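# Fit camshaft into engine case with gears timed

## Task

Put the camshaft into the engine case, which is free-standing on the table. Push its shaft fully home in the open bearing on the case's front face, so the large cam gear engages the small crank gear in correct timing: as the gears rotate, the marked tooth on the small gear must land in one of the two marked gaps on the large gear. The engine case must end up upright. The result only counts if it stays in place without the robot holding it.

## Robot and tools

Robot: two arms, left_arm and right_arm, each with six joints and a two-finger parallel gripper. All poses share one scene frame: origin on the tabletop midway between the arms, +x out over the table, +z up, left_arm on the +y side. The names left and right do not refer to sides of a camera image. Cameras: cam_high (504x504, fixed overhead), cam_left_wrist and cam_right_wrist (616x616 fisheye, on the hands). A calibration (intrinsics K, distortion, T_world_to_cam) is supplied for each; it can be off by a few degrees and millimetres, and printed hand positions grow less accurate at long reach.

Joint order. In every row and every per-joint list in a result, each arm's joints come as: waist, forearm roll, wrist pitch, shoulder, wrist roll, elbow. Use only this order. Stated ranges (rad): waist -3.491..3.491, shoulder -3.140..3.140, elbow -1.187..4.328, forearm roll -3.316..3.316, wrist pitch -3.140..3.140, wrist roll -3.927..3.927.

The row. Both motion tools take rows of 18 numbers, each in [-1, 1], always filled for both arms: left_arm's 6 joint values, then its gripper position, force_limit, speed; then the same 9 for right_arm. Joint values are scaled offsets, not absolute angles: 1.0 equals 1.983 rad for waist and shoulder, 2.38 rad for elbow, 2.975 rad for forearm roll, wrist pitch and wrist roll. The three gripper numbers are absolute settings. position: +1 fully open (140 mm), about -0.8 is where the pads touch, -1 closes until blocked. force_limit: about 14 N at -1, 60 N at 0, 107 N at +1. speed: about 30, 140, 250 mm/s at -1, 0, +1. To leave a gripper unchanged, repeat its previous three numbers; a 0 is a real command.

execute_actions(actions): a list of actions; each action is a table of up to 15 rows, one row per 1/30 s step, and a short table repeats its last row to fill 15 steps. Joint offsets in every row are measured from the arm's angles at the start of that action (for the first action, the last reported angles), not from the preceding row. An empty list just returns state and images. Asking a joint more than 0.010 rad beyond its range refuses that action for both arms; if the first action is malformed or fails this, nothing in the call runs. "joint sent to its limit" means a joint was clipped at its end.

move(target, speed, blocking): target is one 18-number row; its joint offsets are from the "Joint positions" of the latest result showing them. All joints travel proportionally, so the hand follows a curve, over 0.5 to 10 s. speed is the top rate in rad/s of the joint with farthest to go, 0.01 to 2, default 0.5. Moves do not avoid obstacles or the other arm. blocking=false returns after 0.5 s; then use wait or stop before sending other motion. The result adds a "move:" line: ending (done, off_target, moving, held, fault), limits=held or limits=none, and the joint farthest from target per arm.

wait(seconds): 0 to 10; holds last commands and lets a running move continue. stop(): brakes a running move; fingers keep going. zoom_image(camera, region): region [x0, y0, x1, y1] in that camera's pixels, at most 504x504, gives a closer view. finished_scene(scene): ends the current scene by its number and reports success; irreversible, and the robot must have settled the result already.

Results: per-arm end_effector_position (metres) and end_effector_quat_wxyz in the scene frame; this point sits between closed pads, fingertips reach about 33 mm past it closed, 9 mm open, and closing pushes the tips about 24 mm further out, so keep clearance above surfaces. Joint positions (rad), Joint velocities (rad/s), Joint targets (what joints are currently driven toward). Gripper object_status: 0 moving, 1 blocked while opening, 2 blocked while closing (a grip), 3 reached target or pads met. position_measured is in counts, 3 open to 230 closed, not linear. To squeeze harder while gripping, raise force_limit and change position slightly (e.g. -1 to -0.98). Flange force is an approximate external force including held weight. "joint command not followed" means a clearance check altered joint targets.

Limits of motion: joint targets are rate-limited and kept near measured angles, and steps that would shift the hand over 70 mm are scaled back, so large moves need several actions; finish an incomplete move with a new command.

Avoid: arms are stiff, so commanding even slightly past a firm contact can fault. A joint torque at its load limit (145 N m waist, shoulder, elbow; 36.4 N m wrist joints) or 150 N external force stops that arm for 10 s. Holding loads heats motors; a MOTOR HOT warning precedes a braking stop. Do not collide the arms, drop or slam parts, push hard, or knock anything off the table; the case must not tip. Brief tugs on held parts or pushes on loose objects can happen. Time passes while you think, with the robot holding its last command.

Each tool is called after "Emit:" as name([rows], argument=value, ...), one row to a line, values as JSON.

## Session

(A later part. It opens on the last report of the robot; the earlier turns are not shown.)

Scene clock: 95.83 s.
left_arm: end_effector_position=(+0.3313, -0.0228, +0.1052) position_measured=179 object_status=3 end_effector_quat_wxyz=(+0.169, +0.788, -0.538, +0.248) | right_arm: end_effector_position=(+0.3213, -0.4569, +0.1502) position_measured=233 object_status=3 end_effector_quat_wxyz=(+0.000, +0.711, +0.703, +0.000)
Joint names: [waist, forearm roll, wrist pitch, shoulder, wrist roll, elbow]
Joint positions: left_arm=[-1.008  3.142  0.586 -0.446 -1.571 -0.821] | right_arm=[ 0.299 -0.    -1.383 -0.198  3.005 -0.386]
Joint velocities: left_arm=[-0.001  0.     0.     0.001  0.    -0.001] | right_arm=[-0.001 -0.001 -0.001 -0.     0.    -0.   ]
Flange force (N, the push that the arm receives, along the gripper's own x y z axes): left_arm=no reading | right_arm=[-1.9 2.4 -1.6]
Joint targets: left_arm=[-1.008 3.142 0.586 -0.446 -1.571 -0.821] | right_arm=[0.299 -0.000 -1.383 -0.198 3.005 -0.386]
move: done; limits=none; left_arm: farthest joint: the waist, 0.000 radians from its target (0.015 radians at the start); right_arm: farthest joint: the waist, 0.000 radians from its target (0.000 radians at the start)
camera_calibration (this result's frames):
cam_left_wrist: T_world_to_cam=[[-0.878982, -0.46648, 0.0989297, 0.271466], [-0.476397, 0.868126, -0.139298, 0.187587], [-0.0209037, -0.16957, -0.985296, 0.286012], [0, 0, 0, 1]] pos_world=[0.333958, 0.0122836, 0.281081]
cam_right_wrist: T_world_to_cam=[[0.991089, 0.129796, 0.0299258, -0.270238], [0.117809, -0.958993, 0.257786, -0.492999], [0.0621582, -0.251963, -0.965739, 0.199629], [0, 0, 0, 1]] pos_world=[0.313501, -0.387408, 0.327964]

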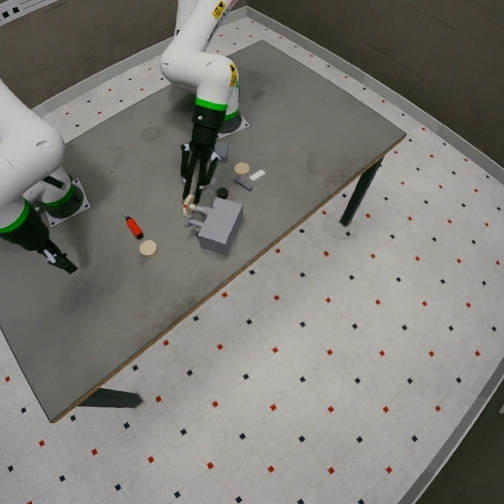

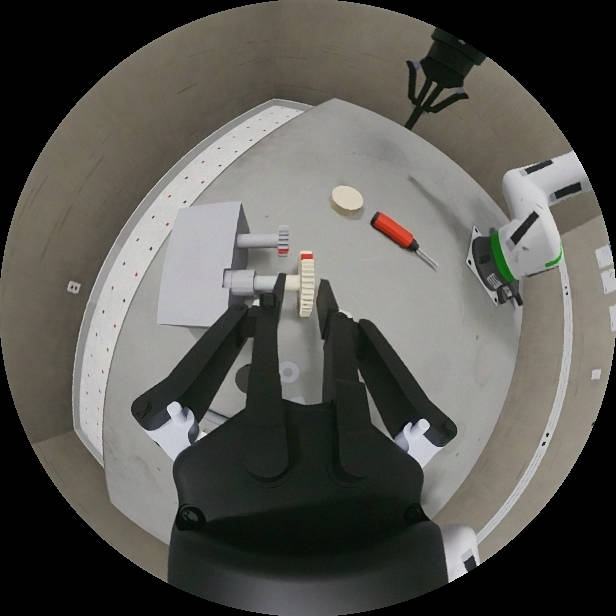

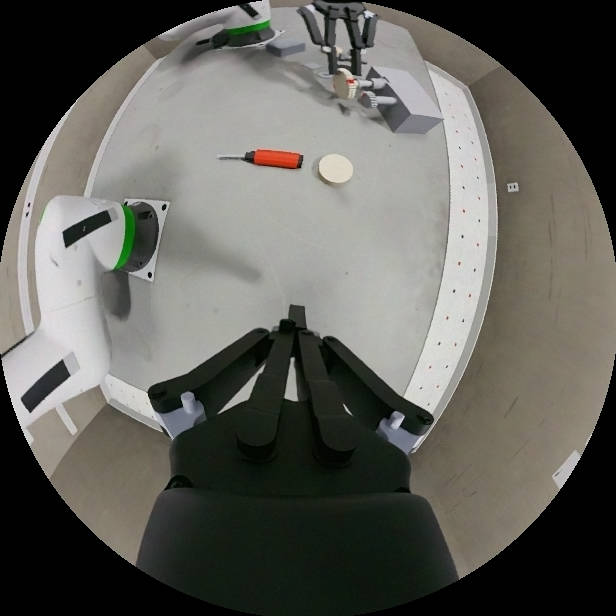

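Emit:
move(target=[0,0,-0.0117,0.0154,0,-0.0013,-0.4,0,0,0,0,0,0,0,0,-1,0,1], speed=0.05)

Emit:
move(target=[0,0,0,0,0,0,-1,-0.3,-1,0,0,0,0,0,0,-1,0,1])

Emit:
move(target=[0,0,0.0721,0.0723,0,0.077,-1,-0.3,-1,0,0,0,0,0,0,-1,0,1], speed=0.1)

Emit:
move(target=[0,0,0.0688,0.0783,0,0.0779,-1,-0.3,-1,0,0,0,0,0,0,-1,0,1], speed=0.1)

Emit:
zoom_image(camera="cam_right_wrist", region=[310,40,410,120])

Scene clock: 97.33 s.
left_arm: end_effector_position=(+0.3336, -0.0286, +0.0973) position_measured=179 object_status=3 end_effector_quat_wxyz=(+0.170, +0.788, -0.538, +0.249) | right_arm: end_effector_position=(+0.3213, -0.4569, +0.1502) position_measured=233 object_status=3 end_effector_quat_wxyz=(+0.000, +0.711, +0.703, +0.000)
Joint names: [waist, forearm roll, wrist pitch, shoulder, wrist roll, elbow]
Joint positions: left_arm=[-1.008  3.142  0.551 -0.415 -1.571 -0.824] | right_arm=[ 0.299 -0.    -1.383 -0.198  3.005 -0.386]
Joint velocities: left_arm=[ 0.001  0.001  0.002  0.     0.    -0.002] | right_arm=[-0.    -0.001 -0.    -0.     0.     0.   ]
Flange force (N, the push that the arm receives, along the gripper's own x y z axes): left_arm=no reading | right_arm=[-3.4 3.1 -1.2]
Joint targets: left_arm=[-1.008 3.142 0.551 -0.415 -1.571 -0.824] | right_arm=[0.299 -0.000 -1.383 -0.198 3.005 -0.386]
move: done; limits=none; left_arm: farthest joint: the waist, 0.000 radians from its target (0.000 radians at the start); right_arm: farthest joint: the waist, 0.000 radians from its target (0.000 radians at the start)
camera_calibration (this result's frames):
cam_left_wrist: T_world_to_cam=[[-0.879036, -0.466349, 0.0990627, 0.271539], [-0.476315, 0.867986, -0.140447, 0.19265], [-0.0204876, -0.170643, -0.98512, 0.277109], [0, 0, 0, 1]] pos_world=[0.336132, 0.0067018, 0.273144]
cam_right_wrist: T_world_to_cam=[[0.991089, 0.129796, 0.0299259, -0.270238], [0.117809, -0.958993, 0.257786, -0.492999], [0.0621583, -0.251963, -0.965738, 0.199629], [0, 0, 0, 1]] pos_world=[0.313501, -0.387408, 0.327964]

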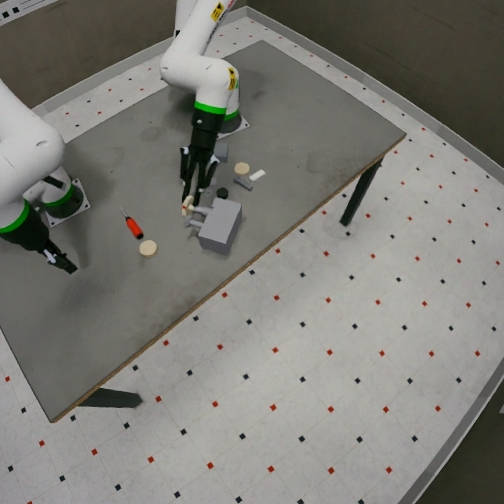

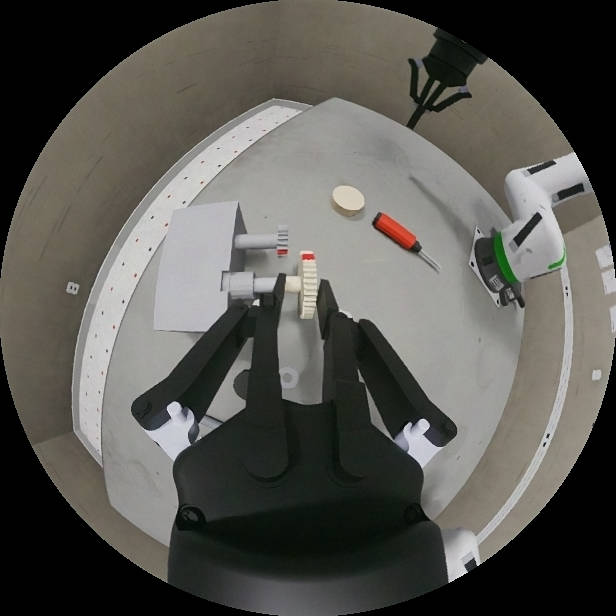

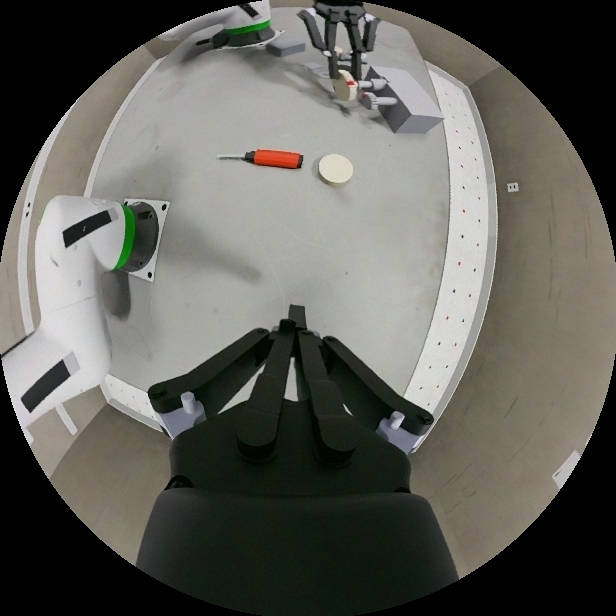

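Scene clock: 98.40 s.
left_arm: end_effector_position=(+0.3336, -0.0286, +0.0973) position_measured=213 object_status=0 end_effector_quat_wxyz=(+0.170, +0.788, -0.538, +0.249) | right_arm: end_effector_position=(+0.3213, -0.4569, +0.1502) position_measured=233 object_status=3 end_effector_quat_wxyz=(+0.000, +0.711, +0.703, +0.000)
Joint names: [waist, forearm roll, wrist pitch, shoulder, wrist roll, elbow]
Joint positions: left_arm=[-1.008  3.142  0.551 -0.415 -1.571 -0.824] | right_arm=[ 0.299 -0.    -1.383 -0.198  3.005 -0.386]
Joint velocities: left_arm=[-0.001 -0.    -0.001  0.    -0.    -0.001] | right_arm=[-0.001  0.001  0.001  0.    -0.001  0.   ]
Flange force (N, the push that the arm receives, along the gripper's own x y z axes): left_arm=no reading | right_arm=[-2.0 3.1 -2.0]
Joint targets: left_arm=[-1.008 3.142 0.551 -0.415 -1.571 -0.824] | right_arm=[0.299 -0.000 -1.383 -0.198 3.005 -0.386]
move: done; limits=none; left_arm: farthest joint: the waist, 0.000 radians from its target (0.000 radians at the start); right_arm: farthest joint: the waist, 0.000 radians from its target (0.000 radians at the start)
camera_calibration (this result's frames):
cam_left_wrist: T_world_to_cam=[[-0.879018, -0.466376, 0.0991002, 0.271525], [-0.476345, 0.867986, -0.140342, 0.192622], [-0.0205653, -0.170569, -0.985131, 0.277105], [0, 0, 0, 1]] pos_world=[0.336128, 0.00670452, 0.273109]
cam_right_wrist: T_world_to_cam=[[0.991089, 0.129796, 0.0299258, -0.270238], [0.117809, -0.958993, 0.257786, -0.492999], [0.0621582, -0.251963, -0.965738, 0.199629], [0, 0, 0, 1]] pos_world=[0.313501, -0.387408, 0.327964]

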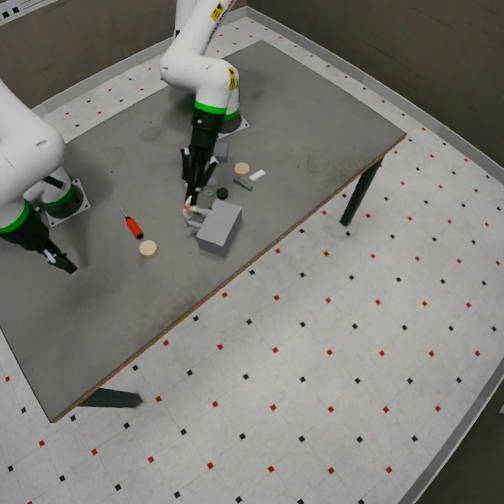

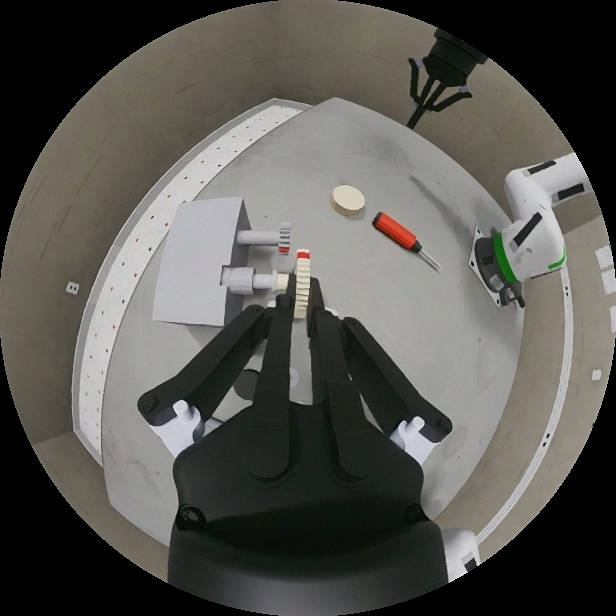

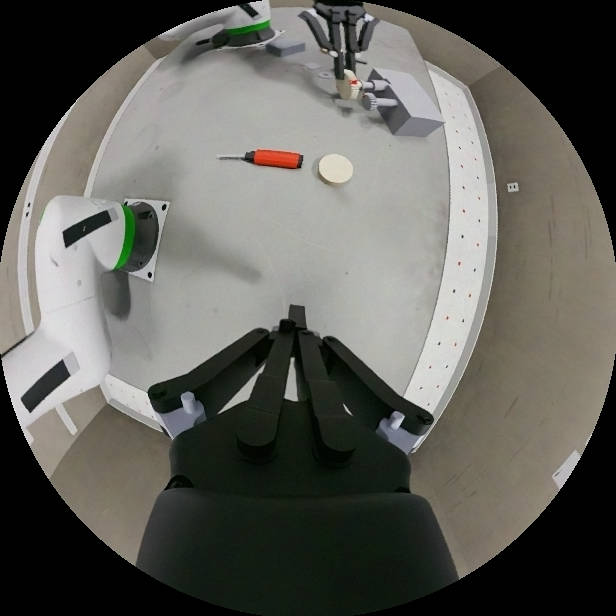

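Scene clock: 100.80 s.
left_arm: end_effector_position=(+0.3365, -0.0360, +0.1018) position_measured=213 object_status=2 end_effector_quat_wxyz=(+0.122, +0.806, -0.550, +0.179) | right_arm: end_effector_position=(+0.3213, -0.4569, +0.1502) position_measured=233 object_status=3 end_effector_quat_wxyz=(+0.000, +0.711, +0.703, +0.000)
Joint names: [waist, forearm roll, wrist pitch, shoulder, wrist roll, elbow]
Joint positions: left_arm=[-1.008  3.142  0.765 -0.272 -1.571 -0.641] | right_arm=[ 0.299 -0.    -1.383 -0.198  3.005 -0.386]
Joint velocities: left_arm=[ 0.001 -0.    -0.002 -0.     0.    -0.   ] | right_arm=[-0.  0.  0.  0. -0.  0.]
Flange force (N, the push that the arm receives, along the gripper's own x y z axes): left_arm=[-13.3 -6.4 4.0] | right_arm=[-2.0 1.6 -2.0]
Joint targets: left_arm=[-1.008 3.142 0.765 -0.272 -1.571 -0.641] | right_arm=[0.299 -0.000 -1.383 -0.198 3.005 -0.386]
move: done; limits=none; left_arm: farthest joint: the waist, 0.000 radians from its target (0.000 radians at the start); right_arm: farthest joint: the waist, 0.000 radians from its target (0.000 radians at the start)
camera_calibration (this result's frames):
cam_left_wrist: T_world_to_cam=[[-0.87338, -0.480782, 0.0778207, 0.269914], [-0.479774, 0.876794, 0.0323997, 0.184961], [-0.0838099, -0.00903913, -0.996441, 0.308612], [0, 0, 0, 1]] pos_world=[0.350342, -0.0296131, 0.280516]
cam_right_wrist: T_world_to_cam=[[0.991089, 0.129796, 0.0299256, -0.270238], [0.117809, -0.958993, 0.257786, -0.492999], [0.062158, -0.251963, -0.965739, 0.199629], [0, 0, 0, 1]] pos_world=[0.313501, -0.387408, 0.327964]

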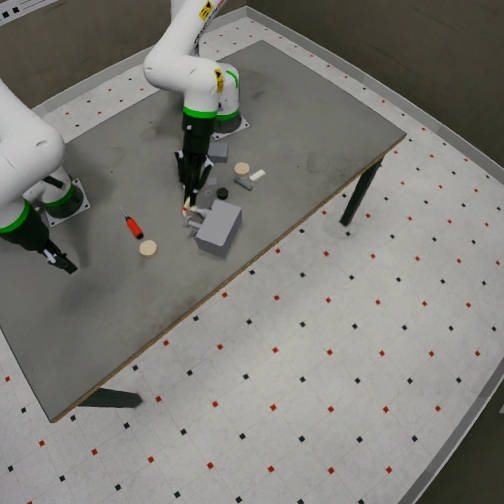

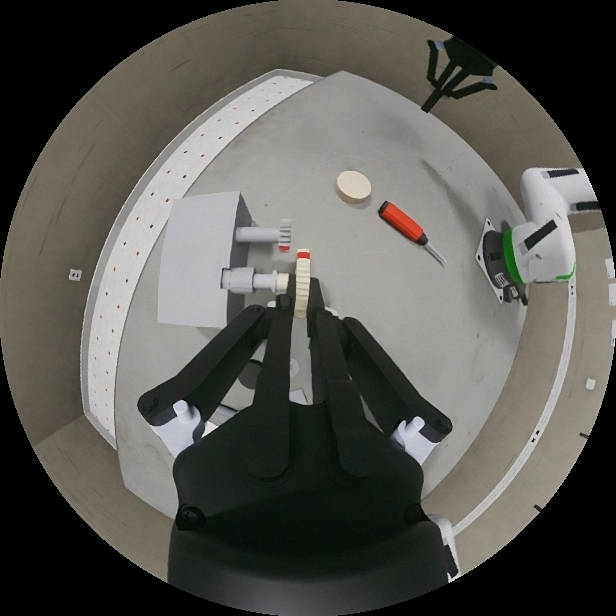

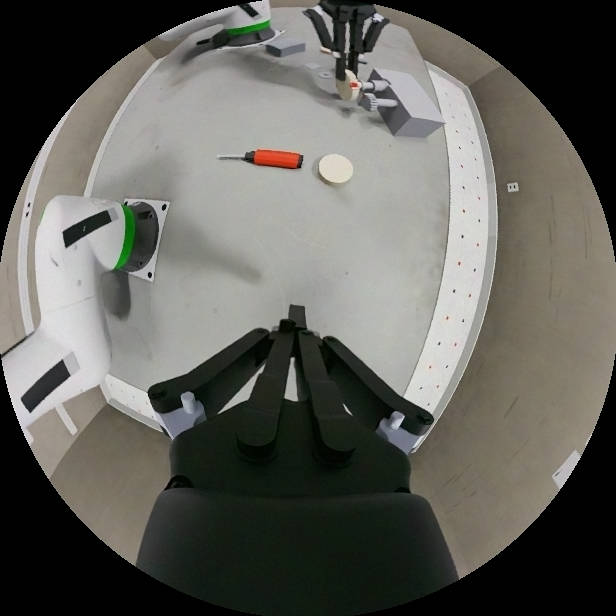

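Scene clock: 103.13 s.
left_arm: end_effector_position=(+0.3396, -0.0439, +0.1049) position_measured=213 object_status=2 end_effector_quat_wxyz=(+0.074, +0.819, -0.559, +0.108) | right_arm: end_effector_position=(+0.3213, -0.4569, +0.1502) position_measured=233 object_status=3 end_effector_quat_wxyz=(+0.000, +0.711, +0.703, +0.000)
Joint names: [waist, forearm roll, wrist pitch, shoulder, wrist roll, elbow]
Joint positions: left_arm=[-1.008  3.142  0.97  -0.117 -1.571 -0.455] | right_arm=[ 0.299 -0.    -1.383 -0.198  3.005 -0.386]
Joint velocities: left_arm=[ 0.    -0.     0.     0.    -0.001  0.   ] | right_arm=[-0.001  0.001  0.001  0.    -0.    -0.   ]
Flange force (N, the push that the arm receives, along the gripper's own x y z axes): left_arm=[-9.5 -5.2 10.0] | right_arm=[-0.7 2.7 -0.8]
Joint targets: left_arm=[-1.008 3.142 0.970 -0.117 -1.571 -0.455] | right_arm=[0.299 -0.000 -1.383 -0.198 3.005 -0.386]
move: done; limits=none; left_arm: farthest joint: the waist, 0.000 radians from its target (0.000 radians at the start); right_arm: farthest joint: the waist, 0.000 radians from its target (0.000 radians at the start)
camera_calibration (this result's frames):
cam_left_wrist: T_world_to_cam=[[-0.869177, -0.491523, 0.0541861, 0.269149], [-0.472214, 0.857532, 0.204088, 0.171842], [-0.14678, 0.151801, -0.977452, 0.338383], [0, 0, 0, 1]] pos_world=[0.364753, -0.0664344, 0.281098]
cam_right_wrist: T_world_to_cam=[[0.991089, 0.129796, 0.0299258, -0.270238], [0.117809, -0.958993, 0.257786, -0.492999], [0.0621582, -0.251963, -0.965739, 0.199629], [0, 0, 0, 1]] pos_world=[0.313501, -0.387408, 0.327964]

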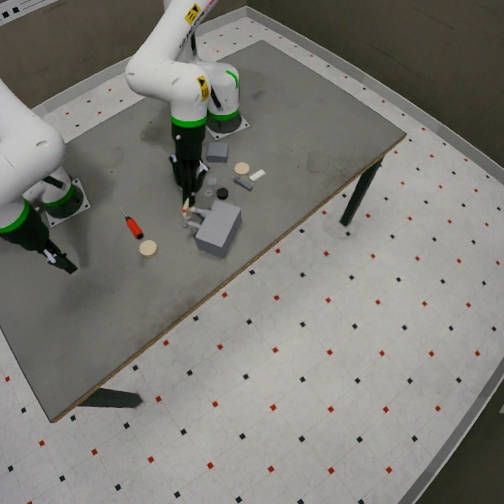

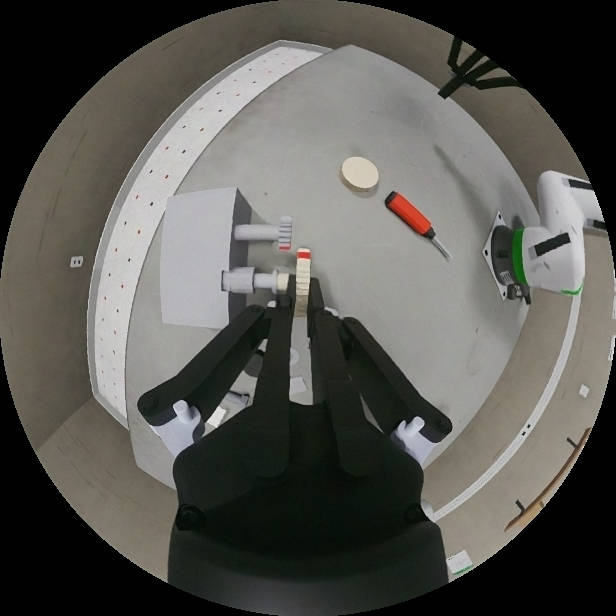

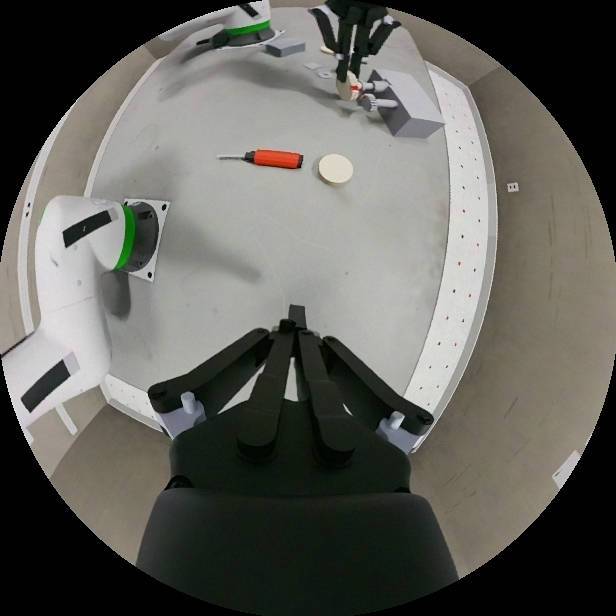

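Region (310, 40, 410, 120) of cam_right_wrist's 616x616 image, scaled by 5.040, with more detail than that image has; it fills the top 403 rows of this view, and the rest is white.

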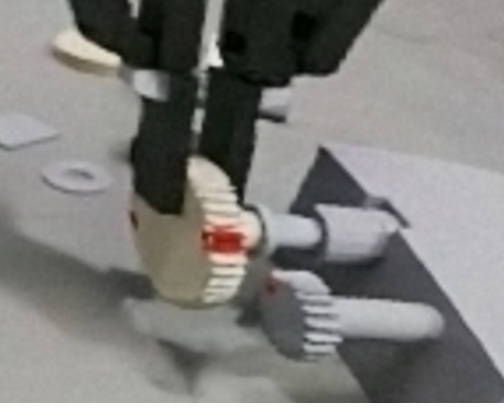

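Works. Continue; swing the right arm further clear.

Emit:
move(target=[0,0,0.0669,0.0825,0,0.079,-1,-0.3,-1,-0.1,0,0,0,0,0,-1,0,1], speed=0.12)

Emit:
move(target=[0,0,0.0661,0.085,0,0.0801,-1,-0.3,-1,0,0,0,0,0,0,-1,0,1], speed=0.12)

Emit:
move(target=[0,0,0.0658,0.0874,0,0.0818,-1,-0.3,-1,0,0,0,0,0,0,-1,0,1], speed=0.12)

Emit:
zoom_image(camera="cam_right_wrist", region=[270,30,370,110])

Emit:
zoom_image(camera="cam_left_wrist", region=[230,200,340,300])

Scene clock: 105.30 s.
left_arm: end_effector_position=(+0.3429, -0.0524, +0.1064) position_measured=213 object_status=2 end_effector_quat_wxyz=(+0.025, +0.825, -0.563, +0.036) | right_arm: end_effector_position=(+0.2974, -0.5253, +0.1502) position_measured=233 object_status=3 end_effector_quat_wxyz=(+0.000, +0.777, +0.630, +0.000)
Joint names: [waist, forearm roll, wrist pitch, shoulder, wrist roll, elbow]
Joint positions: left_arm=[-1.008  3.142  1.169  0.047 -1.571 -0.267] | right_arm=[ 0.101 -0.    -1.383 -0.198  3.005 -0.386]
Joint velocities: left_arm=[-0.     0.    -0.002  0.     0.    -0.001] | right_arm=[0.    0.    0.002 0.    0.    0.   ]
Flange force (N, the push that the arm receives, along the gripper's own x y z axes): left_arm=[-10.5 -4.2 8.6] | right_arm=[-2.2 2.7 -2.5]
Joint targets: left_arm=[-1.008 3.142 1.169 0.047 -1.571 -0.267] | right_arm=[0.101 -0.000 -1.383 -0.198 3.005 -0.386]
move: done; limits=none; left_arm: farthest joint: the waist, 0.000 radians from its target (0.000 radians at the start); right_arm: farthest joint: the waist, 0.000 radians from its target (0.198 radians at the start)
camera_calibration (this result's frames):
cam_left_wrist: T_world_to_cam=[[-0.866535, -0.49828, 0.0288994, 0.269216], [-0.453893, 0.81078, 0.369617, 0.154033], [-0.207604, 0.307169, -0.928735, 0.365392], [0, 0, 0, 1]] pos_world=[0.379056, -0.102979, 0.274639]
cam_right_wrist: T_world_to_cam=[[0.997236, -0.0680004, 0.0299259, -0.343409], [-0.0734295, -0.963408, 0.257786, -0.501181], [0.0113013, -0.259271, -0.965738, 0.195177], [0, 0, 0, 1]] pos_world=[0.303452, -0.45559, 0.327964]

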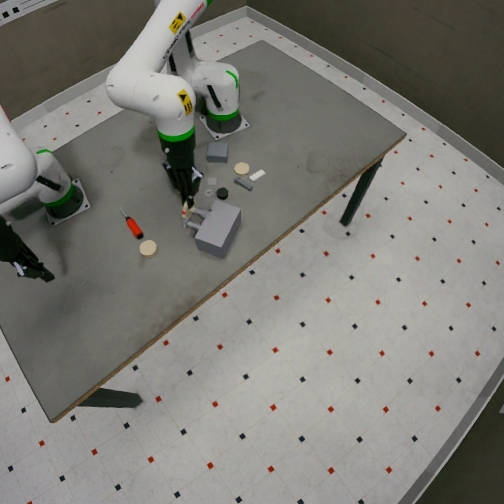

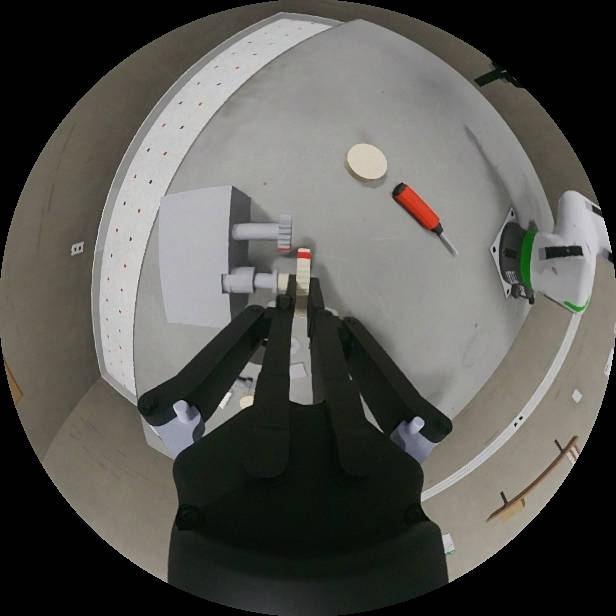

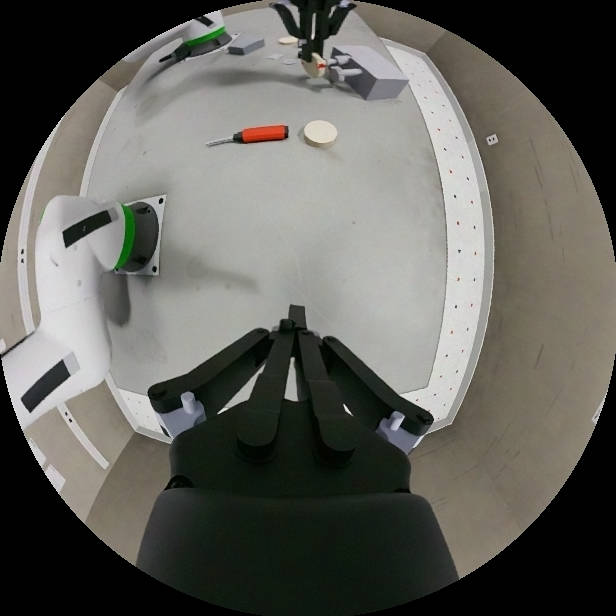

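Scene clock: 107.20 s.
left_arm: end_effector_position=(+0.3462, -0.0609, +0.1064) position_measured=213 object_status=2 end_effector_quat_wxyz=(-0.025, +0.825, -0.563, -0.036) | right_arm: end_effector_position=(+0.2974, -0.5253, +0.1502) position_measured=233 object_status=3 end_effector_quat_wxyz=(+0.000, +0.777, +0.630, +0.000)
Joint names: [waist, forearm roll, wrist pitch, shoulder, wrist roll, elbow]
Joint positions: left_arm=[-1.008  3.142  1.366  0.216 -1.571 -0.077] | right_arm=[ 0.101 -0.    -1.383 -0.198  3.005 -0.386]
Joint velocities: left_arm=[ 0.002 -0.     0.     0.001  0.    -0.   ] | right_arm=[-0.001  0.001  0.    -0.     0.    -0.   ]
Flange force (N, the push that the arm receives, along the gripper's own x y z axes): left_arm=[-18.1 -4.2 -0.1] | right_arm=[-2.4 2.3 -1.9]
Joint targets: left_arm=[-1.008 3.142 1.366 0.216 -1.571 -0.077] | right_arm=[0.101 -0.000 -1.383 -0.198 3.005 -0.386]
move: done; limits=none; left_arm: farthest joint: the waist, 0.000 radians from its target (0.000 radians at the start); right_arm: farthest joint: the waist, 0.000 radians from its target (0.000 radians at the start)
camera_calibration (this result's frames):
cam_left_wrist: T_world_to_cam=[[-0.865534, -0.500843, 0.00274156, 0.270146], [-0.425373, 0.737977, 0.523878, 0.131691], [-0.264404, 0.452268, -0.851789, 0.388998], [0, 0, 0, 1]] pos_world=[0.392691, -0.137815, 0.261613]
cam_right_wrist: T_world_to_cam=[[0.997236, -0.0680063, 0.0299256, -0.343411], [-0.0734351, -0.963407, 0.257786, -0.501181], [0.0112995, -0.259271, -0.965739, 0.195177], [0, 0, 0, 1]] pos_world=[0.303452, -0.455592, 0.327964]

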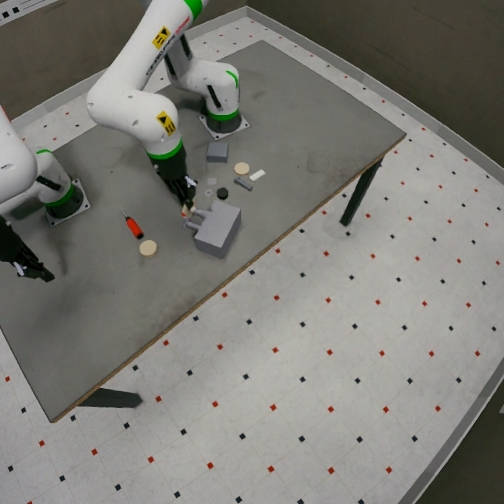

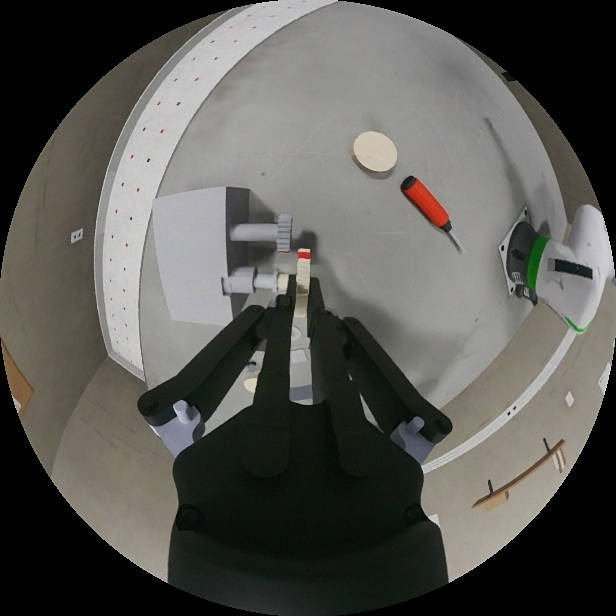

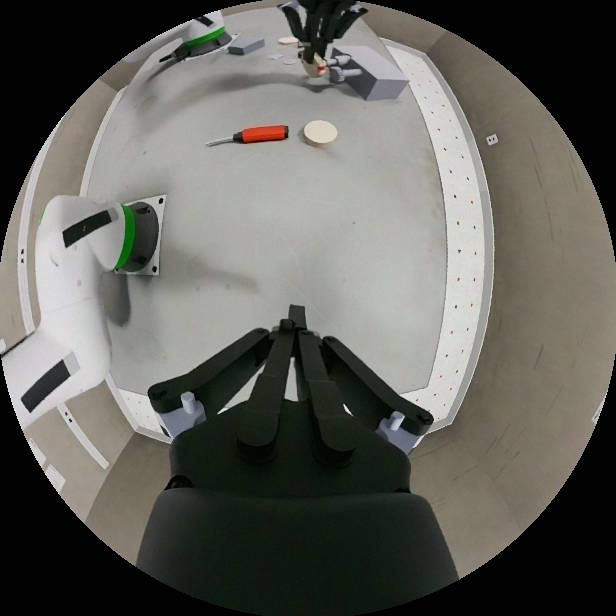

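Scene clock: 109.10 s.
left_arm: end_effector_position=(+0.3495, -0.0694, +0.1049) position_measured=214 object_status=2 end_effector_quat_wxyz=(-0.073, +0.819, -0.559, -0.108) | right_arm: end_effector_position=(+0.2974, -0.5253, +0.1502) position_measured=233 object_status=3 end_effector_quat_wxyz=(+0.000, +0.777, +0.630, +0.000)
Joint names: [waist, forearm roll, wrist pitch, shoulder, wrist roll, elbow]
Joint positions: left_arm=[-1.008  3.142  1.561  0.389 -1.571  0.118] | right_arm=[ 0.101 -0.    -1.383 -0.198  3.005 -0.386]
Joint velocities: left_arm=[0.    0.    0.001 0.001 0.    0.002] | right_arm=[-0.     0.001 -0.001  0.    -0.    -0.   ]
Flange force (N, the push that the arm receives, along the gripper's own x y z axes): left_arm=[-21.5 0.6 -0.4] | right_arm=[-1.4 0.9 -1.3]
Joint targets: left_arm=[-1.008 3.142 1.561 0.389 -1.571 0.118] | right_arm=[0.101 -0.000 -1.383 -0.198 3.005 -0.386]
move: done; limits=none; left_arm: farthest joint: the waist, 0.000 radians from its target (0.000 radians at the start); right_arm: farthest joint: the waist, 0.000 radians from its target (0.000 radians at the start)
camera_calibration (this result's frames):
cam_left_wrist: T_world_to_cam=[[-0.866203, -0.499141, -0.0234702, 0.271871], [-0.387564, 0.641441, 0.662078, 0.105795], [-0.315416, 0.58259, -0.749067, 0.408523], [0, 0, 0, 1]] pos_world=[0.405352, -0.170161, 0.242348]
cam_right_wrist: T_world_to_cam=[[0.997236, -0.0680062, 0.0299259, -0.343411], [-0.0734351, -0.963407, 0.257786, -0.501181], [0.0112998, -0.259271, -0.965739, 0.195177], [0, 0, 0, 1]] pos_world=[0.303452, -0.455592, 0.327964]

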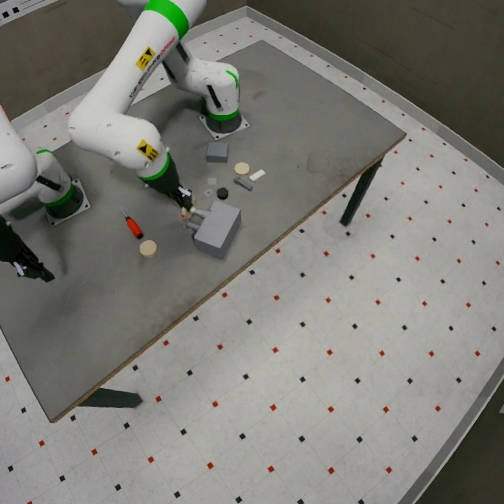

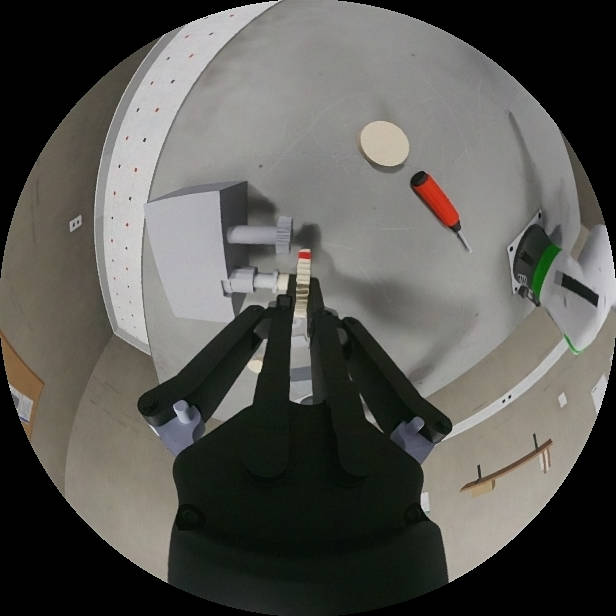

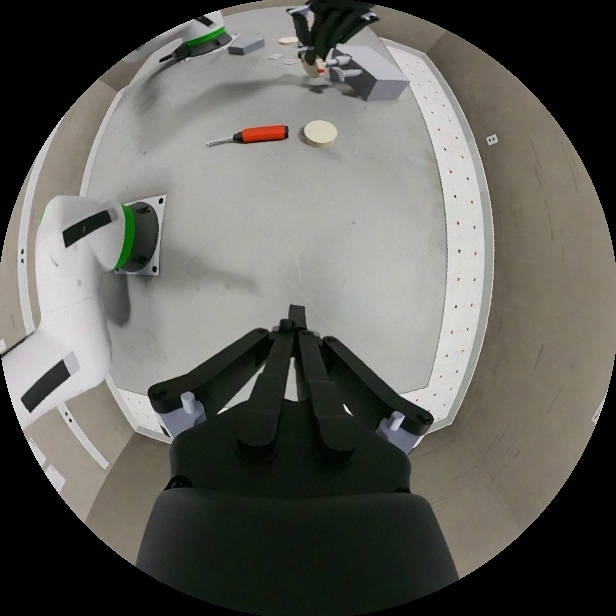

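Region (270, 30, 370, 110) of cam_right_wrist's 616x616 image, scaled by 5.040, with more detail than that image has; it fills the top 403 rows of this view, and the rest is white.

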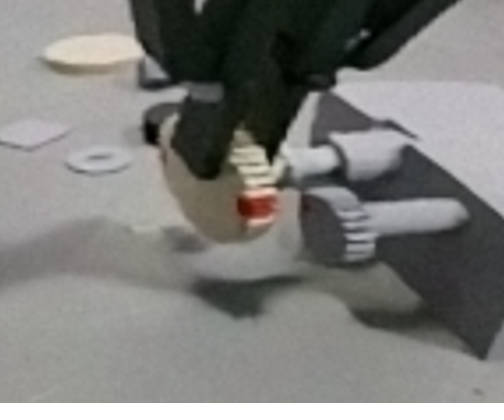

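Region (230, 200, 340, 300) of cam_left_wrist's 616x616 image, scaled by 4.582, with more detail than that image has; it fills the top 458 rows of this view, and the rest is white.

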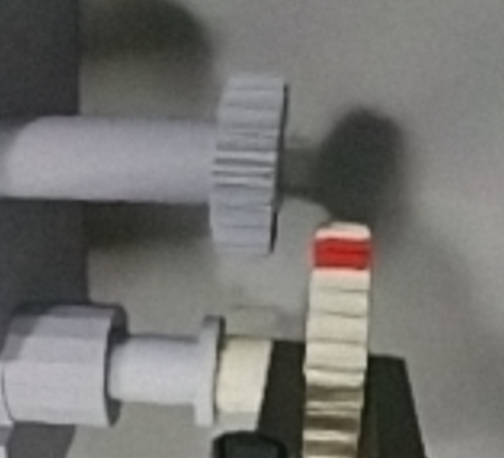

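Emit:
execute_actions(actions=[])

Scene clock: 109.70 s.
left_arm: end_effector_position=(+0.3495, -0.0694, +0.1049) position_measured=214 object_status=2 end_effector_quat_wxyz=(-0.073, +0.819, -0.559, -0.108) | right_arm: end_effector_position=(+0.2974, -0.5253, +0.1502) position_measured=233 object_status=3 end_effector_quat_wxyz=(+0.000, +0.777, +0.630, +0.000)
Joint names: [waist, forearm roll, wrist pitch, shoulder, wrist roll, elbow]
Joint positions: left_arm=[-1.008  3.142  1.561  0.389 -1.571  0.118] | right_arm=[ 0.101 -0.    -1.383 -0.198  3.005 -0.386]
Joint velocities: left_arm=[-0.001 -0.001  0.001 -0.001  0.     0.   ] | right_arm=[-0.001 -0.001 -0.001  0.     0.001 -0.   ]
Flange force (N, the push that the arm receives, along the gripper's own x y z axes): left_arm=[-22.5 -0.4 -1.5] | right_arm=[-1.0 1.9 -1.5]
Joint targets: left_arm=[-1.008 3.142 1.561 0.389 -1.571 0.118] | right_arm=[0.101 -0.000 -1.383 -0.198 3.005 -0.386]
camera_calibration (this result's frames):
cam_left_wrist: T_world_to_cam=[[-0.866203, -0.499141, -0.0234719, 0.27187], [-0.387561, 0.641434, 0.662087, 0.105797], [-0.315419, 0.582599, -0.749059, 0.408523], [0, 0, 0, 1]] pos_world=[0.405354, -0.170165, 0.242343]
cam_right_wrist: T_world_to_cam=[[0.997236, -0.0680059, 0.0299258, -0.343411], [-0.0734349, -0.963407, 0.257786, -0.501181], [0.0112998, -0.259271, -0.965738, 0.195177], [0, 0, 0, 1]] pos_world=[0.303452, -0.455592, 0.327964]

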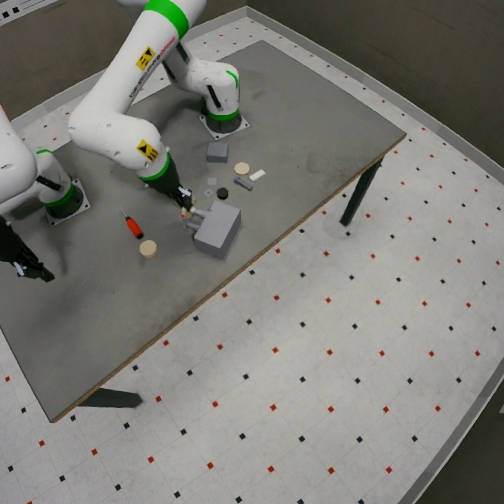

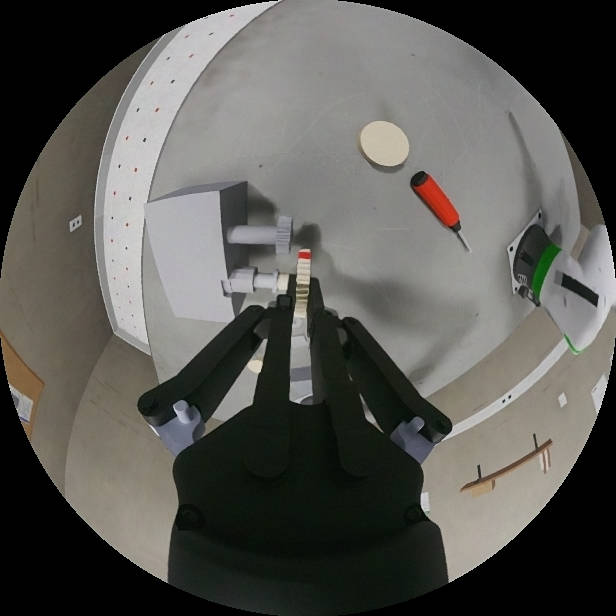

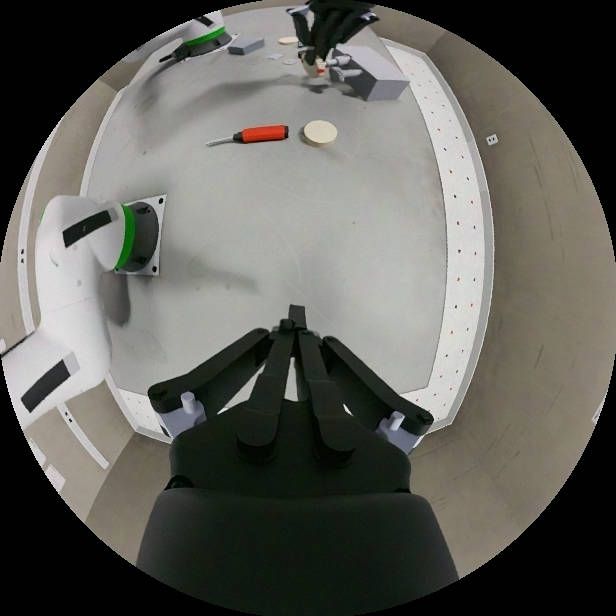

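Emit:
execute_actions([
  [[0,0,0,0,0,0,-0.4,-0.3,0,0,0,0,0,0,0,-1,0,1]],
  [[0,0,0.025,-0.02,0,0.04,-0.4,-0.3,0,0,0,0,0,0,0,-1,0,1]],
  [[0,0,0.05,-0.03,0,0.06,-0.4,-0.3,0,0,0,0,0,0,0,-1,0,1]],
  [[0,0,0.05,-0.03,0,0.06,-0.4,-0.3,0,0,0,0,0,0,0,-1,0,1]],
  [[0,0,0,0,0,0,-0.4,-0.3,0,0,0,0,0,0,0,-1,0,1]],
])

Scene clock: 112.57 s.
left_arm: end_effector_position=(+0.3484, -0.0666, +0.3434) position_measured=179 object_status=3 end_effector_quat_wxyz=(-0.026, +0.825, -0.563, -0.039) | right_arm: end_effector_position=(+0.2974, -0.5253, +0.1502) position_measured=233 object_status=3 end_effector_quat_wxyz=(+0.000, +0.777, +0.630, +0.000)
Joint names: [waist, forearm roll, wrist pitch, shoulder, wrist roll, elbow]
Joint positions: left_arm=[-1.008  3.142  1.933  0.23  -1.571  0.499] | right_arm=[ 0.101 -0.    -1.383 -0.198  3.005 -0.386]
Joint velocities: left_arm=[-0.     0.     0.001  0.001  0.001 -0.001] | right_arm=[ 0.    -0.    -0.    -0.     0.001  0.   ]
Flange force (N, the push that the arm receives, along the gripper's own x y z axes): left_arm=[-6.7 1.1 13.4] | right_arm=[-1.3 3.5 -2.1]
Flange force at the end of the 1st action (N, along the gripper's axes at the end of the call): left_arm=[-5.1 -3.1 6.7] | right_arm=[-3.1 3.3 -0.6]
Flange force at the end of the 2nd action (N, along the gripper's axes at the end of the call): left_arm=[-0.4 -2.3 2.6] | right_arm=[-2.0 3.7 -2.3]
Flange force at the end of the 3rd action (N, along the gripper's axes at the end of the call): left_arm=[-9.2 -2.1 6.7] | right_arm=[-3.8 3.9 -1.5]
Flange force at the end of the 4th action (N, along the gripper's axes at the end of the call): left_arm=[-0.4 -0.8 1.9] | right_arm=[-3.0 1.5 -1.0]
Joint targets: left_arm=[-1.008 3.142 1.933 0.230 -1.571 0.499] | right_arm=[0.101 -0.000 -1.383 -0.198 3.005 -0.386]
camera_calibration (this result's frames):
cam_left_wrist: T_world_to_cam=[[-0.865554, -0.500813, 0.00174916, 0.268912], [-0.424071, 0.73477, 0.529412, 0.0101993], [-0.266422, 0.457493, -0.848363, 0.593937], [0, 0, 0, 1]] pos_world=[0.395321, -0.144541, 0.498004]
cam_right_wrist: T_world_to_cam=[[0.997236, -0.0680061, 0.0299259, -0.343411], [-0.073435, -0.963407, 0.257786, -0.501181], [0.0112998, -0.259271, -0.965738, 0.195177], [0, 0, 0, 1]] pos_world=[0.303452, -0.455592, 0.327964]

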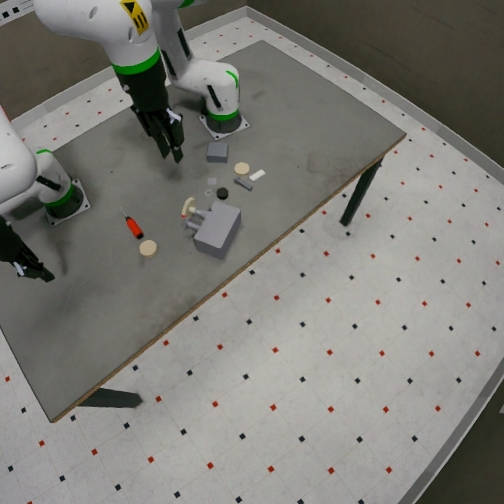

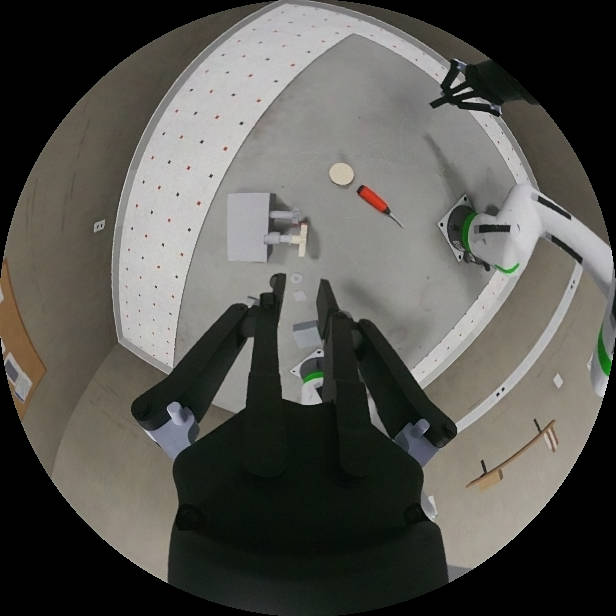

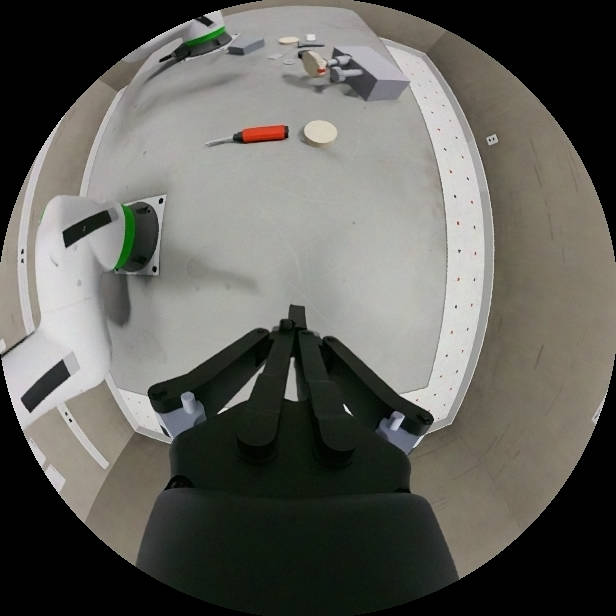

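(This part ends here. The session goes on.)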